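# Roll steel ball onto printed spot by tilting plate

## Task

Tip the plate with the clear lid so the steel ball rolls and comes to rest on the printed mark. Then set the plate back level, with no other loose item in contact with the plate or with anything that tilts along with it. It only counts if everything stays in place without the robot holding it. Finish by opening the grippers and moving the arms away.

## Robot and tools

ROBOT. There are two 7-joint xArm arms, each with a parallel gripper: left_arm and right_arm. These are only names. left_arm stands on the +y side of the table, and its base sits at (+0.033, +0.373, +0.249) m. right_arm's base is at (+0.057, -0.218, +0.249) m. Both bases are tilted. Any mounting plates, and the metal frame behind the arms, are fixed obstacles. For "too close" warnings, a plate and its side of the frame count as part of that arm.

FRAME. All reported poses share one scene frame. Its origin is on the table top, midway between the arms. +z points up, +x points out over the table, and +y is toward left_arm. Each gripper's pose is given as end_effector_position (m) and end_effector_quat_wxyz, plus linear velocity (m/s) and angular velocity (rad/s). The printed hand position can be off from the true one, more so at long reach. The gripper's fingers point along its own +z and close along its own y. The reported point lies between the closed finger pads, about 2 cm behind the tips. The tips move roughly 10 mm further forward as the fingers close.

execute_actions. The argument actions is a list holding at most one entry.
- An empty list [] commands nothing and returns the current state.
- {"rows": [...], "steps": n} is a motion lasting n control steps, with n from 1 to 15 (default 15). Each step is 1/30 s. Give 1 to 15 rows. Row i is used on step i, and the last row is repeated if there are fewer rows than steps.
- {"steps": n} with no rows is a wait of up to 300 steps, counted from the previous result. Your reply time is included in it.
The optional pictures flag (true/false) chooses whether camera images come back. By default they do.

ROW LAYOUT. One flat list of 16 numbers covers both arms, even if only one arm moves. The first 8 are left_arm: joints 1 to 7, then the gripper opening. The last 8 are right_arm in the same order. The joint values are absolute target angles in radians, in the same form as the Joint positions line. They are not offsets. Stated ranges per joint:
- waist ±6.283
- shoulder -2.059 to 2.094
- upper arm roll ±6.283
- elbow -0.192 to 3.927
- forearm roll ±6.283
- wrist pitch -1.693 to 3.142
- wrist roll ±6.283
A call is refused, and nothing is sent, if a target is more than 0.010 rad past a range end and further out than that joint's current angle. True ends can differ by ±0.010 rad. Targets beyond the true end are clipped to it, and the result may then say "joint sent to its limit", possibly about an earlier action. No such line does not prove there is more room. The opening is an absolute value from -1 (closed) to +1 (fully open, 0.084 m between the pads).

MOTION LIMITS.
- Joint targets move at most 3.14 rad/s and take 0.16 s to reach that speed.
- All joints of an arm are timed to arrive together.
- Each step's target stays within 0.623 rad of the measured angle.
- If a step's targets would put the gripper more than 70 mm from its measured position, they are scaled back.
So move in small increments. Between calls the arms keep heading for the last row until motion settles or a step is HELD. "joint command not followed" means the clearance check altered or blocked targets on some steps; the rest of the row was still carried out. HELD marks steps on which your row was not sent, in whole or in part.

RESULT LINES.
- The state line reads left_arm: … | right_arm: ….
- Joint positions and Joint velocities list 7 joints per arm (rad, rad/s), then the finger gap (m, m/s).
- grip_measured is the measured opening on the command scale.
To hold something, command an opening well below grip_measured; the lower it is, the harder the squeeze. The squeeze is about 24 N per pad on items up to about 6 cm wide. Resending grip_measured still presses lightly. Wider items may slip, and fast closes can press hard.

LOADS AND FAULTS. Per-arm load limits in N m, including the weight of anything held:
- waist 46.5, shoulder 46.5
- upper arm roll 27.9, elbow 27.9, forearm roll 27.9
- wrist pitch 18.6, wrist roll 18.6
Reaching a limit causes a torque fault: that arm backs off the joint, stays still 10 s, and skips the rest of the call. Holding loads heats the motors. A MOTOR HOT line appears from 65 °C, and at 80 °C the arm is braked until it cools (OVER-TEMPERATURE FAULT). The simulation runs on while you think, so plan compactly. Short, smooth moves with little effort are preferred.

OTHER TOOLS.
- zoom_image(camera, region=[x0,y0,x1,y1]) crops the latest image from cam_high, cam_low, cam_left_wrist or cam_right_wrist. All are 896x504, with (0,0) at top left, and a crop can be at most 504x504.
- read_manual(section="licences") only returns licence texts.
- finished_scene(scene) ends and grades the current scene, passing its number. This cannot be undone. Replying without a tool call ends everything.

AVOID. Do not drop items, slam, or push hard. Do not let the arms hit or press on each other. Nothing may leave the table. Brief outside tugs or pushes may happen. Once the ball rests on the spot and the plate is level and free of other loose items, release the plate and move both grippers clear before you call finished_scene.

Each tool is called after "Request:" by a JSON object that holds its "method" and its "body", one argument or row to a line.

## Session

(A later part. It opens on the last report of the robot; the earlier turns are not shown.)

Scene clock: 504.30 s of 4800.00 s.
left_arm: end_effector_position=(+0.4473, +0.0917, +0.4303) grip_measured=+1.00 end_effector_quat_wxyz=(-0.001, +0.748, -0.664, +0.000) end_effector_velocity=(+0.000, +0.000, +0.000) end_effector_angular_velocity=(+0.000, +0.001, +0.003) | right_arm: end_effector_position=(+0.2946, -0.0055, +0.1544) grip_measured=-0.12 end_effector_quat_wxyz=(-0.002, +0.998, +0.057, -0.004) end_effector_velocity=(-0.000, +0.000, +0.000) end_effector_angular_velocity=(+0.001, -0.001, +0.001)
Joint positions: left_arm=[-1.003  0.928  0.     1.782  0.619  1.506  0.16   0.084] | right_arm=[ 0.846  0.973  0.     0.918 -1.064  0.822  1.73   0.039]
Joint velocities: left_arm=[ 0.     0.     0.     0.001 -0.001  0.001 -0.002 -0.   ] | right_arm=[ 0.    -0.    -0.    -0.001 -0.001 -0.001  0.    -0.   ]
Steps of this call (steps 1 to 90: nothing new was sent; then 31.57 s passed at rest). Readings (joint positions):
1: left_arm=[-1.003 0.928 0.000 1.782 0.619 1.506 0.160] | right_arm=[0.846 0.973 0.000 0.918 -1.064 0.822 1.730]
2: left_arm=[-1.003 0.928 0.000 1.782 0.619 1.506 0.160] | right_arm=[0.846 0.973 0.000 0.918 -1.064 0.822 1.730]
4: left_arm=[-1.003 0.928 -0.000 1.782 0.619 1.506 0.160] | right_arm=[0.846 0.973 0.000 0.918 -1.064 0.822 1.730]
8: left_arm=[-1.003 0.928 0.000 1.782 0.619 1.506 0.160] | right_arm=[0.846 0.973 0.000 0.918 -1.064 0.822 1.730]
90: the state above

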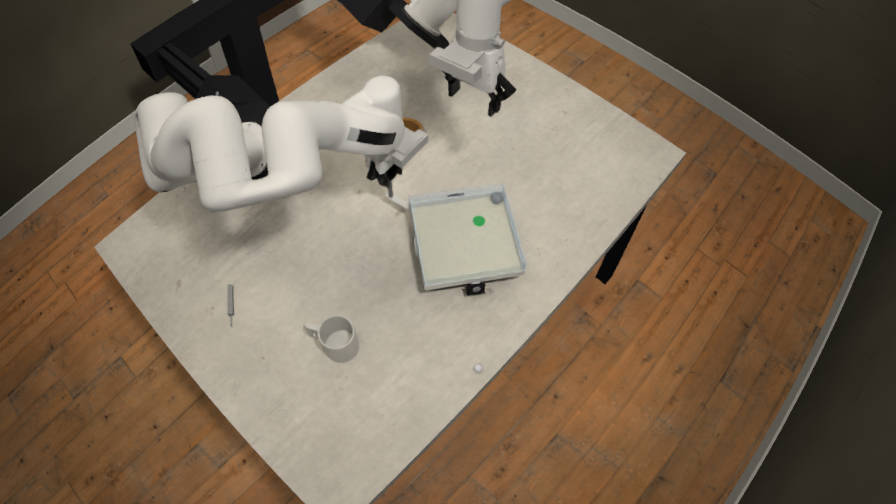

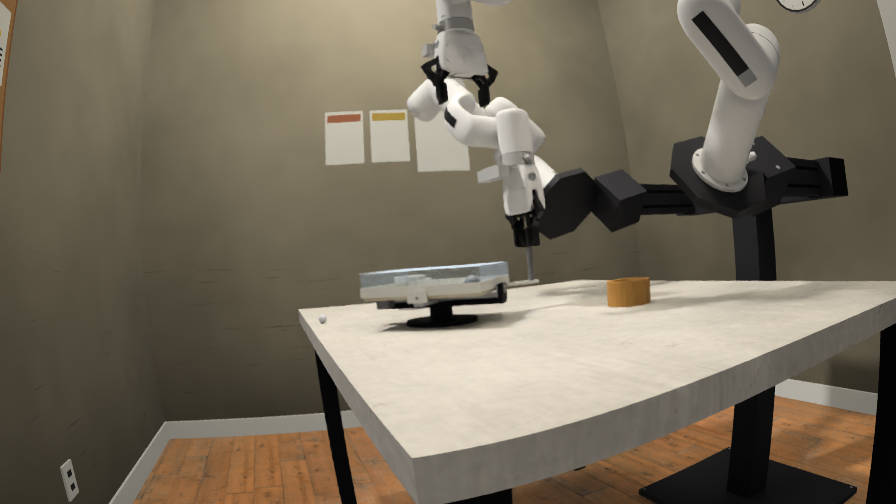

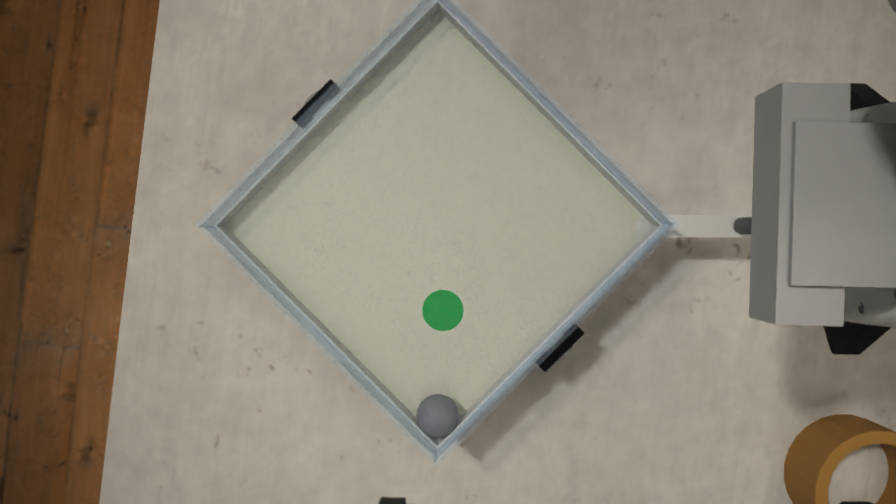

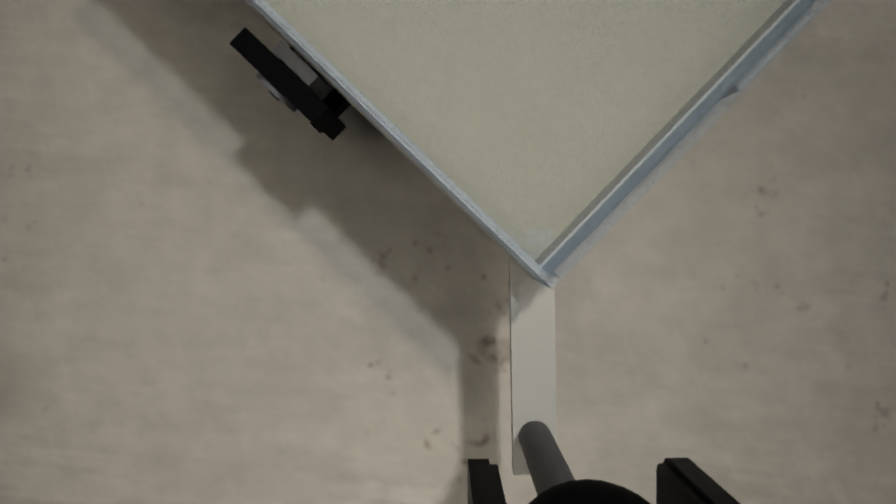

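Request:
{"method": "execute_actions", "body": {
  "actions": [
    {"rows": [[-1.003,0.928,0,1.782,0.619,1.506,0.16,1,0.8407,0.9651,0,0.9109,-1.064,0.822,1.730,-0.7]], "steps": 15}
  ],
  "pictures": false
}}

Request:
{"method": "execute_actions", "body": {
  "actions": [
    {"rows": [[-1.003,0.928,0,1.782,0.619,1.506,0.16,1,0.8407,0.9651,0,0.9109,-1.064,0.822,1.730,-0.7]], "steps": 15}
  ]
}}

Request:
{"method": "execute_actions", "body": {
  "actions": [
    {"rows": [[-1.003,0.928,0,1.782,0.619,1.506,0.16,1,0.8459,0.9726,0,0.9176,-1.064,0.822,1.730,-0.7]], "steps": 15}
  ]
}}

Request:
{"method": "execute_actions", "body": {
  "actions": [
    {"steps": 45}
  ]
}}

Scene clock: 519.57 s of 4800.00 s.
left_arm: end_effector_position=(+0.4473, +0.0917, +0.4303) grip_measured=+1.00 end_effector_quat_wxyz=(-0.001, +0.748, -0.664, +0.000) end_effector_velocity=(+0.000, +0.000, -0.000) end_effector_angular_velocity=(+0.000, -0.001, +0.000) | right_arm: end_effector_position=(+0.2951, -0.0071, +0.1551) grip_measured=-0.12 end_effector_quat_wxyz=(-0.004, +0.998, +0.055, -0.005) end_effector_velocity=(+0.000, -0.002, -0.001) end_effector_angular_velocity=(-0.003, +0.002, -0.003)
Joint positions: left_arm=[-1.003  0.928  0.     1.782  0.619  1.506  0.16   0.084] | right_arm=[ 0.841  0.965  0.001  0.912 -1.064  0.821  1.73   0.039]
Joint velocities: left_arm=[ 0.     0.     0.     0.     0.002 -0.    -0.     0.   ] | right_arm=[-0.002 -0.001 -0.002 -0.002  0.001  0.001  0.    -0.   ]
Steps of this call (steps 1 to 90: nothing new was sent; then 11.77 s passed at rest; steps 91 to 105: all 15 steps of this action). Readings (joint positions):
91: left_arm=[-1.003 0.928 0.000 1.782 0.619 1.506 0.160] | right_arm=[0.846 0.972 0.000 0.917 -1.064 0.822 1.730]
92: left_arm=[-1.003 0.928 -0.000 1.782 0.619 1.506 0.160] | right_arm=[0.845 0.972 0.000 0.917 -1.064 0.822 1.730]
94: left_arm=[-1.003 0.928 -0.000 1.782 0.619 1.506 0.160] | right_arm=[0.843 0.969 0.001 0.915 -1.064 0.821 1.730]
98: left_arm=[-1.003 0.928 -0.000 1.782 0.619 1.506 0.160] | right_arm=[0.842 0.966 0.001 0.913 -1.064 0.821 1.730]
105: the state above

Scene clock: 520.07 s of 4800.00 s.
left_arm: end_effector_position=(+0.4473, +0.0917, +0.4303) grip_measured=+1.00 end_effector_quat_wxyz=(-0.001, +0.748, -0.664, +0.000) end_effector_velocity=(-0.001, -0.000, -0.000) end_effector_angular_velocity=(-0.001, +0.001, -0.003) | right_arm: end_effector_position=(+0.2949, -0.0080, +0.1545) grip_measured=-0.12 end_effector_quat_wxyz=(-0.002, +0.998, +0.055, -0.005) end_effector_velocity=(+0.000, +0.001, +0.001) end_effector_angular_velocity=(+0.002, -0.001, +0.003)
Joint positions: left_arm=[-1.003  0.928  0.     1.782  0.619  1.506  0.16   0.084] | right_arm=[ 0.841  0.965  0.     0.911 -1.064  0.822  1.73   0.039]
Joint velocities: left_arm=[ 0.     0.    -0.001 -0.001 -0.    -0.001  0.001  0.   ] | right_arm=[-0.    -0.001  0.002  0.001 -0.002  0.    -0.001  0.   ]
Steps of this call (steps 1 to 15: all 15 steps of this action). Readings (joint positions):
1: left_arm=[-1.003 0.928 -0.000 1.782 0.619 1.506 0.160] | right_arm=[0.841 0.965 0.001 0.912 -1.064 0.821 1.730]
2: left_arm=[-1.003 0.928 -0.000 1.782 0.619 1.506 0.160] | right_arm=[0.841 0.965 0.001 0.912 -1.064 0.821 1.730]
4: left_arm=[-1.003 0.928 -0.000 1.782 0.619 1.506 0.160] | right_arm=[0.841 0.965 0.001 0.912 -1.064 0.821 1.730]
8: left_arm=[-1.003 0.928 -0.000 1.782 0.619 1.506 0.160] | right_arm=[0.841 0.965 0.000 0.911 -1.064 0.822 1.730]
15: the state above

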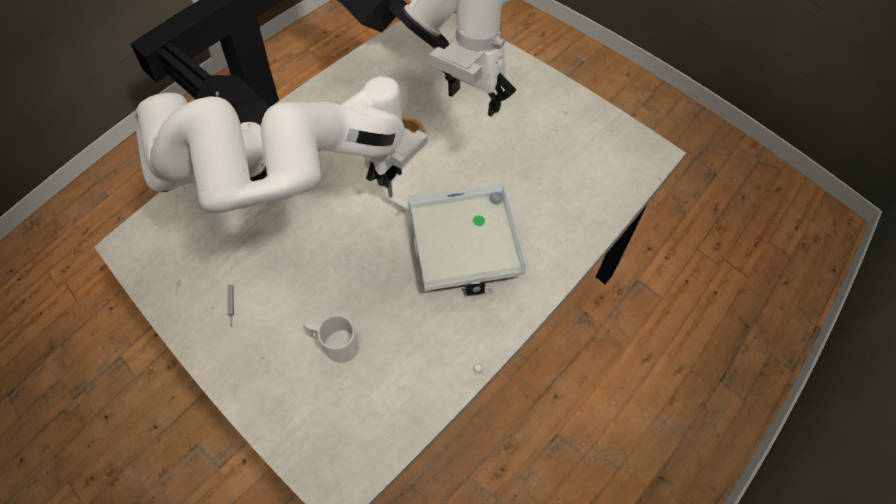

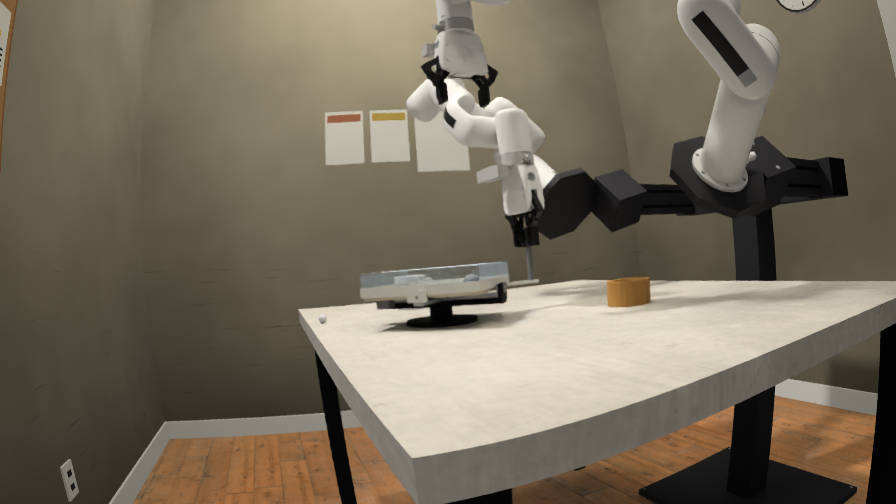

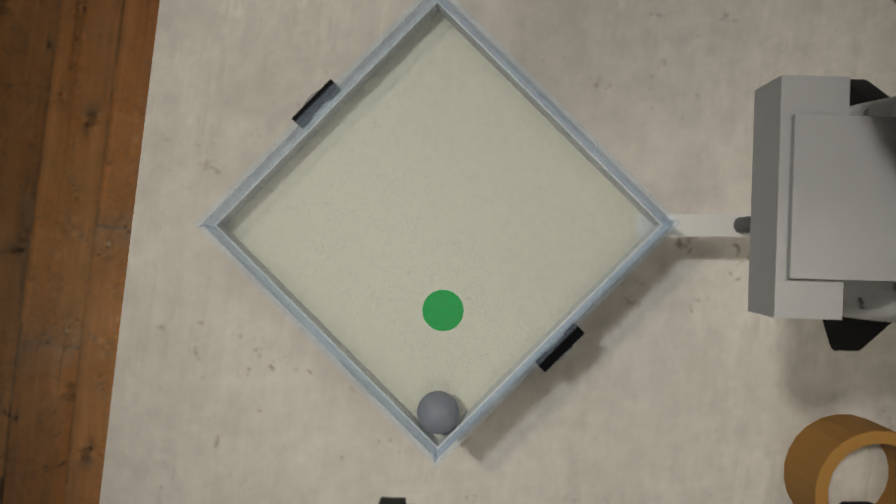

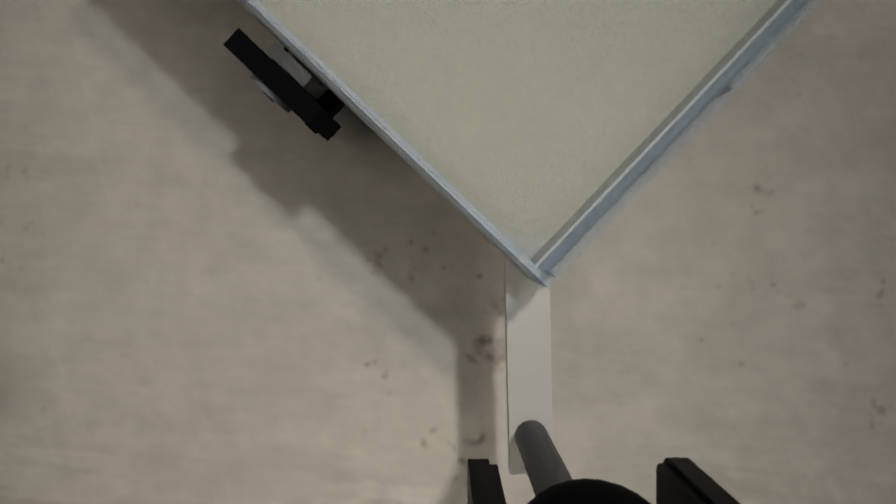

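Scene clock: 520.57 s of 4800.00 s.
left_arm: end_effector_position=(+0.4473, +0.0917, +0.4303) grip_measured=+1.00 end_effector_quat_wxyz=(-0.001, +0.748, -0.664, +0.000) end_effector_velocity=(+0.000, +0.000, +0.001) end_effector_angular_velocity=(+0.000, -0.001, -0.001) | right_arm: end_effector_position=(+0.2944, -0.0066, +0.1536) grip_measured=-0.12 end_effector_quat_wxyz=(-0.001, +0.998, +0.057, -0.004) end_effector_velocity=(-0.000, +0.002, +0.001) end_effector_angular_velocity=(+0.004, -0.001, +0.002)
Joint positions: left_arm=[-1.003  0.928  0.     1.782  0.619  1.506  0.16   0.084] | right_arm=[ 0.846  0.973 -0.001  0.916 -1.064  0.823  1.73   0.039]
Joint velocities: left_arm=[-0.    -0.    -0.001  0.001  0.001  0.002  0.001 -0.   ] | right_arm=[ 0.002  0.     0.002  0.002  0.    -0.001 -0.     0.   ]
Steps of this call (steps 1 to 15: all 15 steps of this action). Readings (joint positions):
1: left_arm=[-1.003 0.928 0.000 1.782 0.619 1.506 0.160] | right_arm=[0.841 0.965 0.000 0.911 -1.064 0.822 1.730]
2: left_arm=[-1.003 0.928 -0.000 1.782 0.619 1.506 0.160] | right_arm=[0.842 0.966 -0.000 0.912 -1.064 0.822 1.730]
4: left_arm=[-1.003 0.928 -0.000 1.782 0.619 1.506 0.160] | right_arm=[0.843 0.969 -0.001 0.914 -1.064 0.823 1.730]
8: left_arm=[-1.003 0.928 0.000 1.782 0.619 1.506 0.160] | right_arm=[0.845 0.972 -0.001 0.916 -1.064 0.823 1.730]
15: the state above

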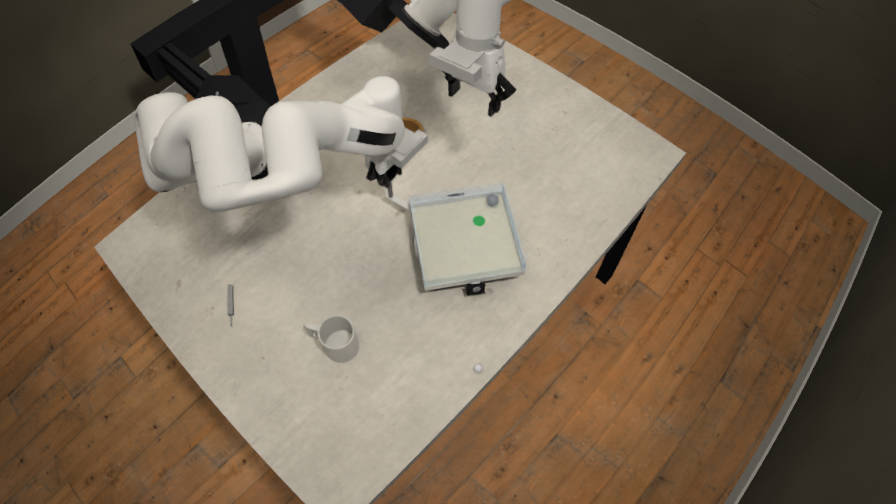

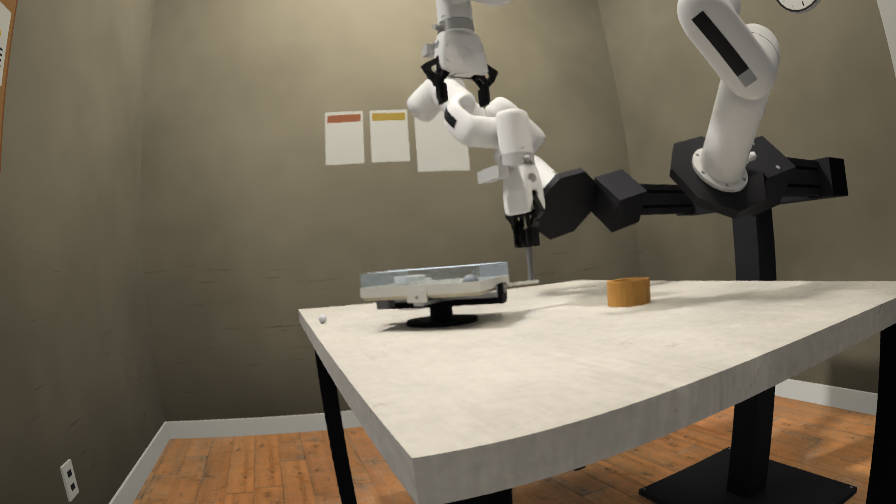

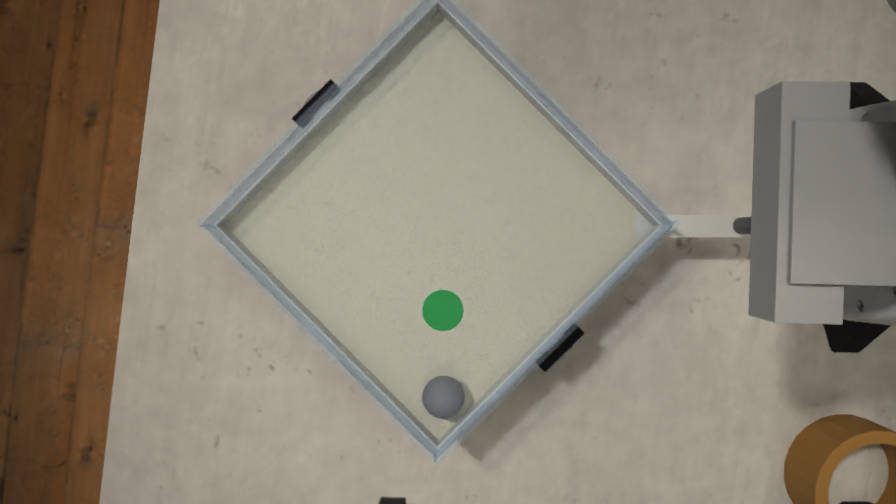

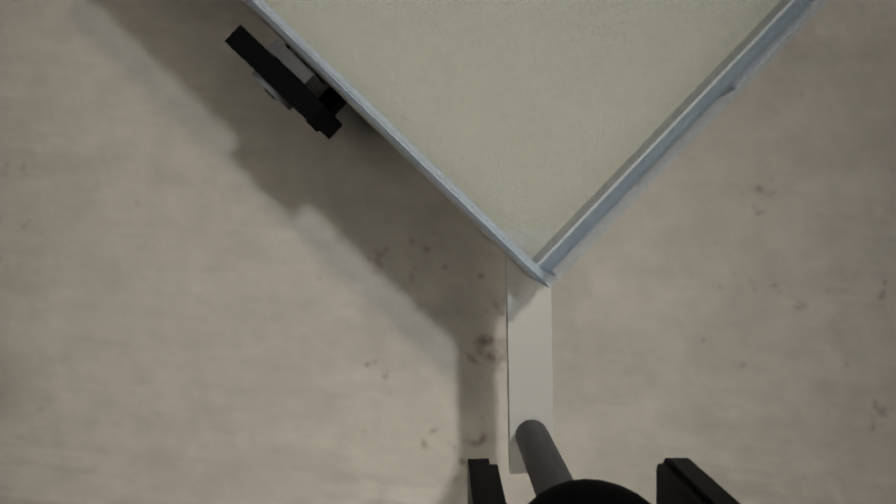

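Scene clock: 522.07 s of 4800.00 s.
left_arm: end_effector_position=(+0.4473, +0.0917, +0.4303) grip_measured=+1.00 end_effector_quat_wxyz=(-0.001, +0.748, -0.664, +0.000) end_effector_velocity=(+0.000, -0.000, -0.000) end_effector_angular_velocity=(+0.000, -0.002, -0.000) | right_arm: end_effector_position=(+0.2946, -0.0056, +0.1543) grip_measured=-0.12 end_effector_quat_wxyz=(-0.002, +0.998, +0.057, -0.004) end_effector_velocity=(-0.000, +0.000, +0.000) end_effector_angular_velocity=(+0.001, +0.001, +0.000)
Joint positions: left_arm=[-1.003  0.928 -0.     1.782  0.619  1.506  0.16   0.084] | right_arm=[ 0.846  0.973 -0.     0.918 -1.064  0.822  1.73   0.039]
Joint velocities: left_arm=[ 0.     0.     0.    -0.     0.002 -0.002 -0.    -0.   ] | right_arm=[-0.001 -0.001  0.002 -0.     0.001  0.    -0.     0.   ]
Steps of this call (steps 1 to 15: the robot went on to your last target; steps 16 to 45: nothing new was sent). Readings (joint positions):
1: left_arm=[-1.003 0.928 -0.000 1.782 0.619 1.506 0.160] | right_arm=[0.846 0.973 -0.001 0.916 -1.064 0.823 1.730]
2: left_arm=[-1.003 0.928 0.000 1.782 0.619 1.506 0.160] | right_arm=[0.846 0.973 -0.001 0.917 -1.064 0.823 1.730]
4: left_arm=[-1.003 0.928 -0.000 1.782 0.619 1.506 0.160] | right_arm=[0.846 0.973 -0.001 0.917 -1.064 0.823 1.730]
8: left_arm=[-1.003 0.928 0.000 1.782 0.619 1.506 0.160] | right_arm=[0.846 0.973 -0.001 0.917 -1.064 0.823 1.730]
45: the state above
All arms were judged still, so your last target was given up. Only a new action makes them travel on or press farther. Fingers that are still opening or closing keep moving.

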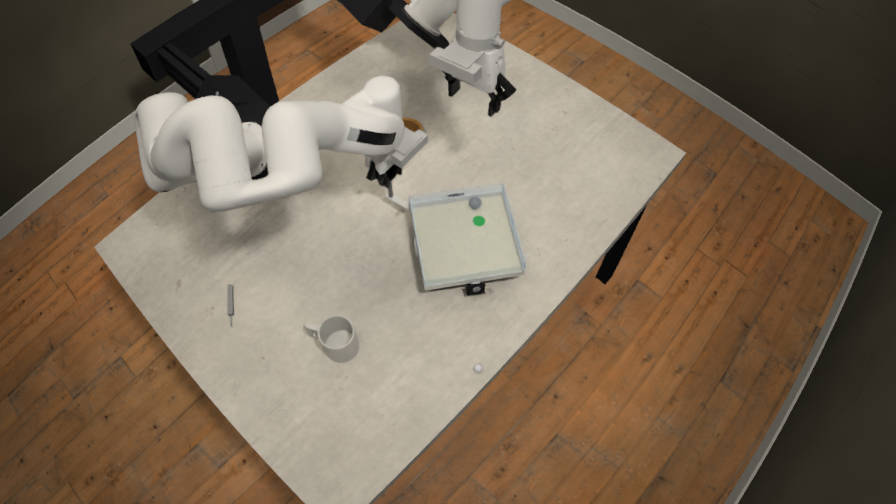

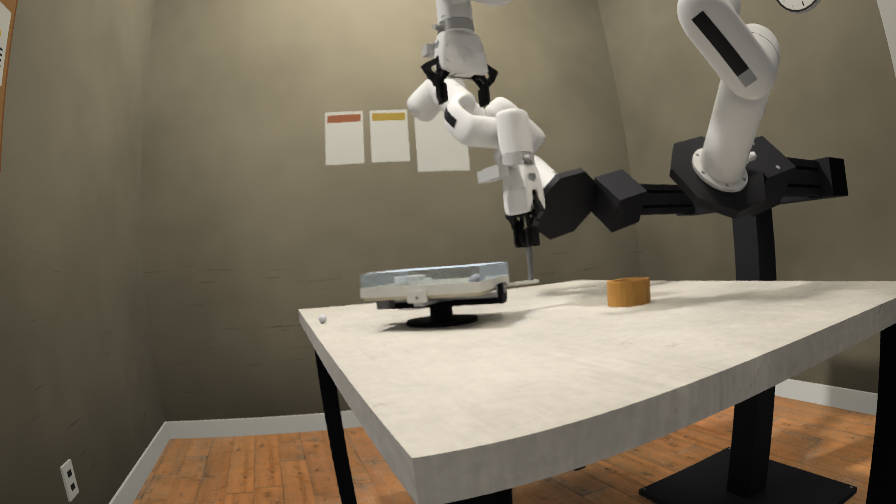

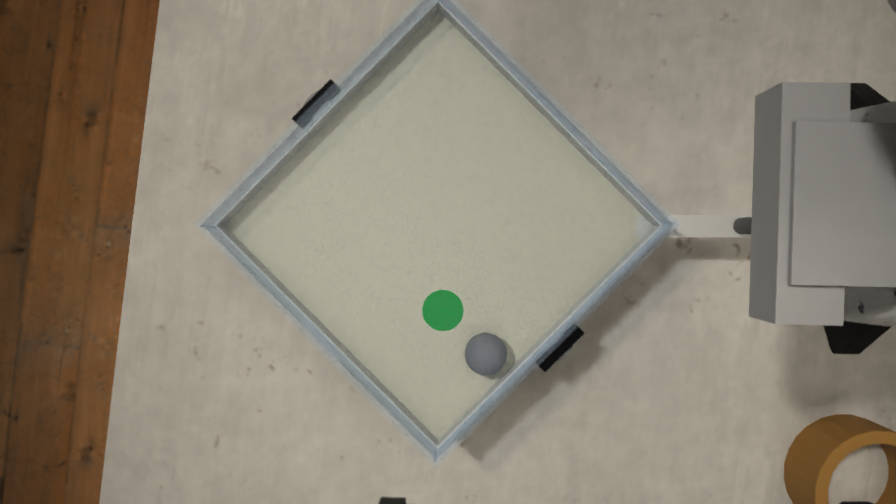

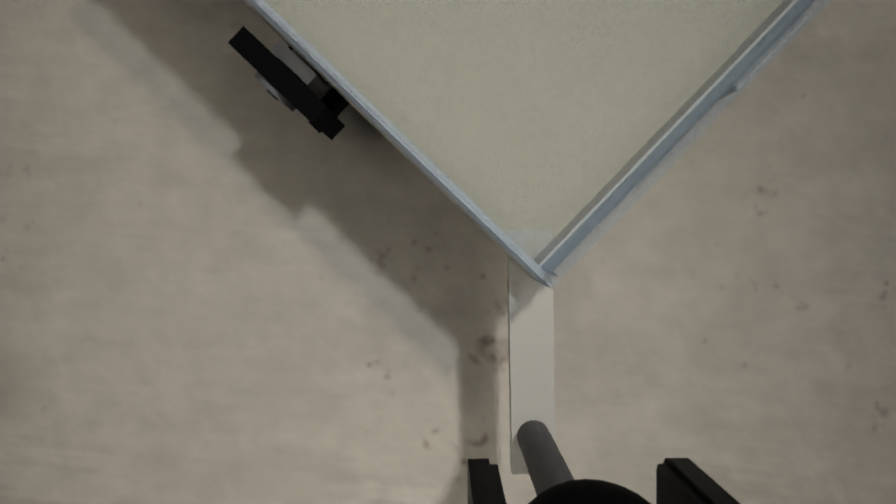

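Request:
{"method": "execute_actions", "body": {
  "actions": []
}}

Scene clock: 528.87 s of 4800.00 s.
left_arm: end_effector_position=(+0.4473, +0.0917, +0.4303) grip_measured=+1.00 end_effector_quat_wxyz=(-0.001, +0.748, -0.664, +0.000) end_effector_velocity=(+0.000, +0.000, -0.000) end_effector_angular_velocity=(+0.001, -0.000, -0.001) | right_arm: end_effector_position=(+0.2946, -0.0055, +0.1544) grip_measured=-0.12 end_effector_quat_wxyz=(-0.002, +0.998, +0.057, -0.004) end_effector_velocity=(-0.001, -0.001, -0.001) end_effector_angular_velocity=(-0.001, +0.002, +0.002)
Joint positions: left_arm=[-1.003  0.928 -0.     1.782  0.619  1.506  0.16   0.084] | right_arm=[ 0.846  0.973  0.     0.918 -1.064  0.822  1.73   0.039]
Joint velocities: left_arm=[ 0.    -0.    -0.    -0.     0.001  0.001  0.001 -0.   ] | right_arm=[-0.001  0.001  0.001 -0.002  0.     0.    -0.    -0.   ]
Steps of this call (steps 1 to 100: nothing new was sent; then 3.47 s passed at rest). Readings (joint positions):
1: left_arm=[-1.003 0.928 0.000 1.782 0.619 1.506 0.160] | right_arm=[0.846 0.973 -0.000 0.918 -1.064 0.822 1.730]
2: left_arm=[-1.003 0.928 0.000 1.782 0.619 1.506 0.160] | right_arm=[0.846 0.973 -0.000 0.918 -1.064 0.822 1.730]
4: left_arm=[-1.003 0.928 0.000 1.782 0.619 1.506 0.160] | right_arm=[0.846 0.973 -0.000 0.918 -1.064 0.822 1.730]
8: left_arm=[-1.003 0.928 -0.000 1.782 0.619 1.506 0.160] | right_arm=[0.846 0.973 -0.000 0.918 -1.064 0.822 1.730]
100: the state above

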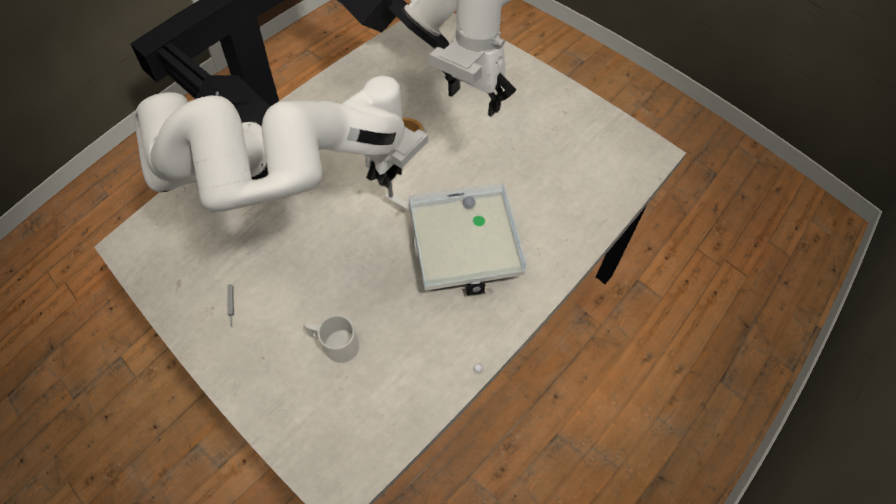

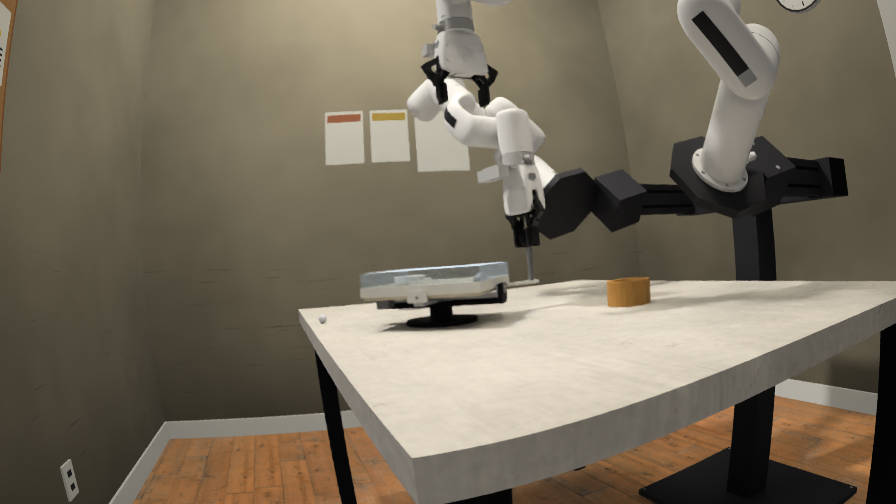

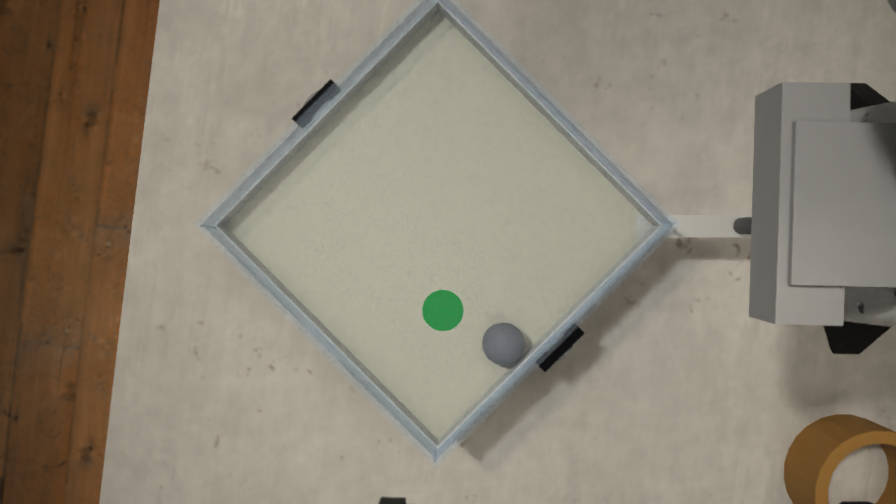

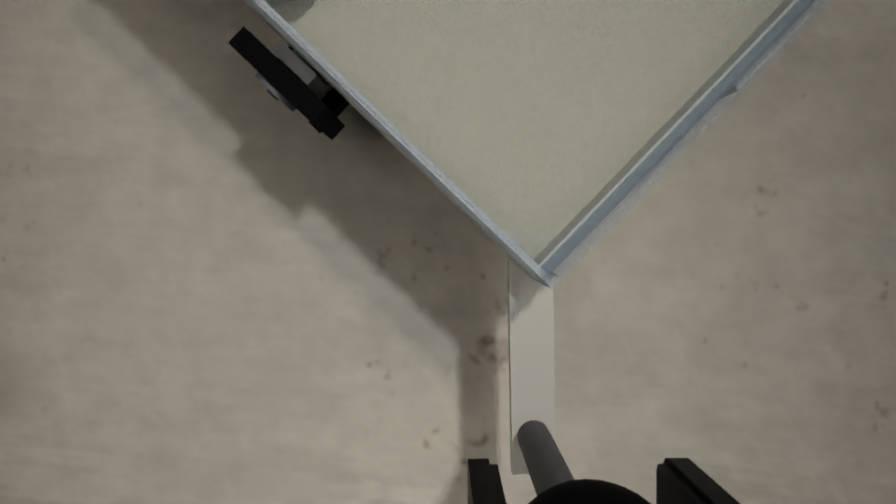

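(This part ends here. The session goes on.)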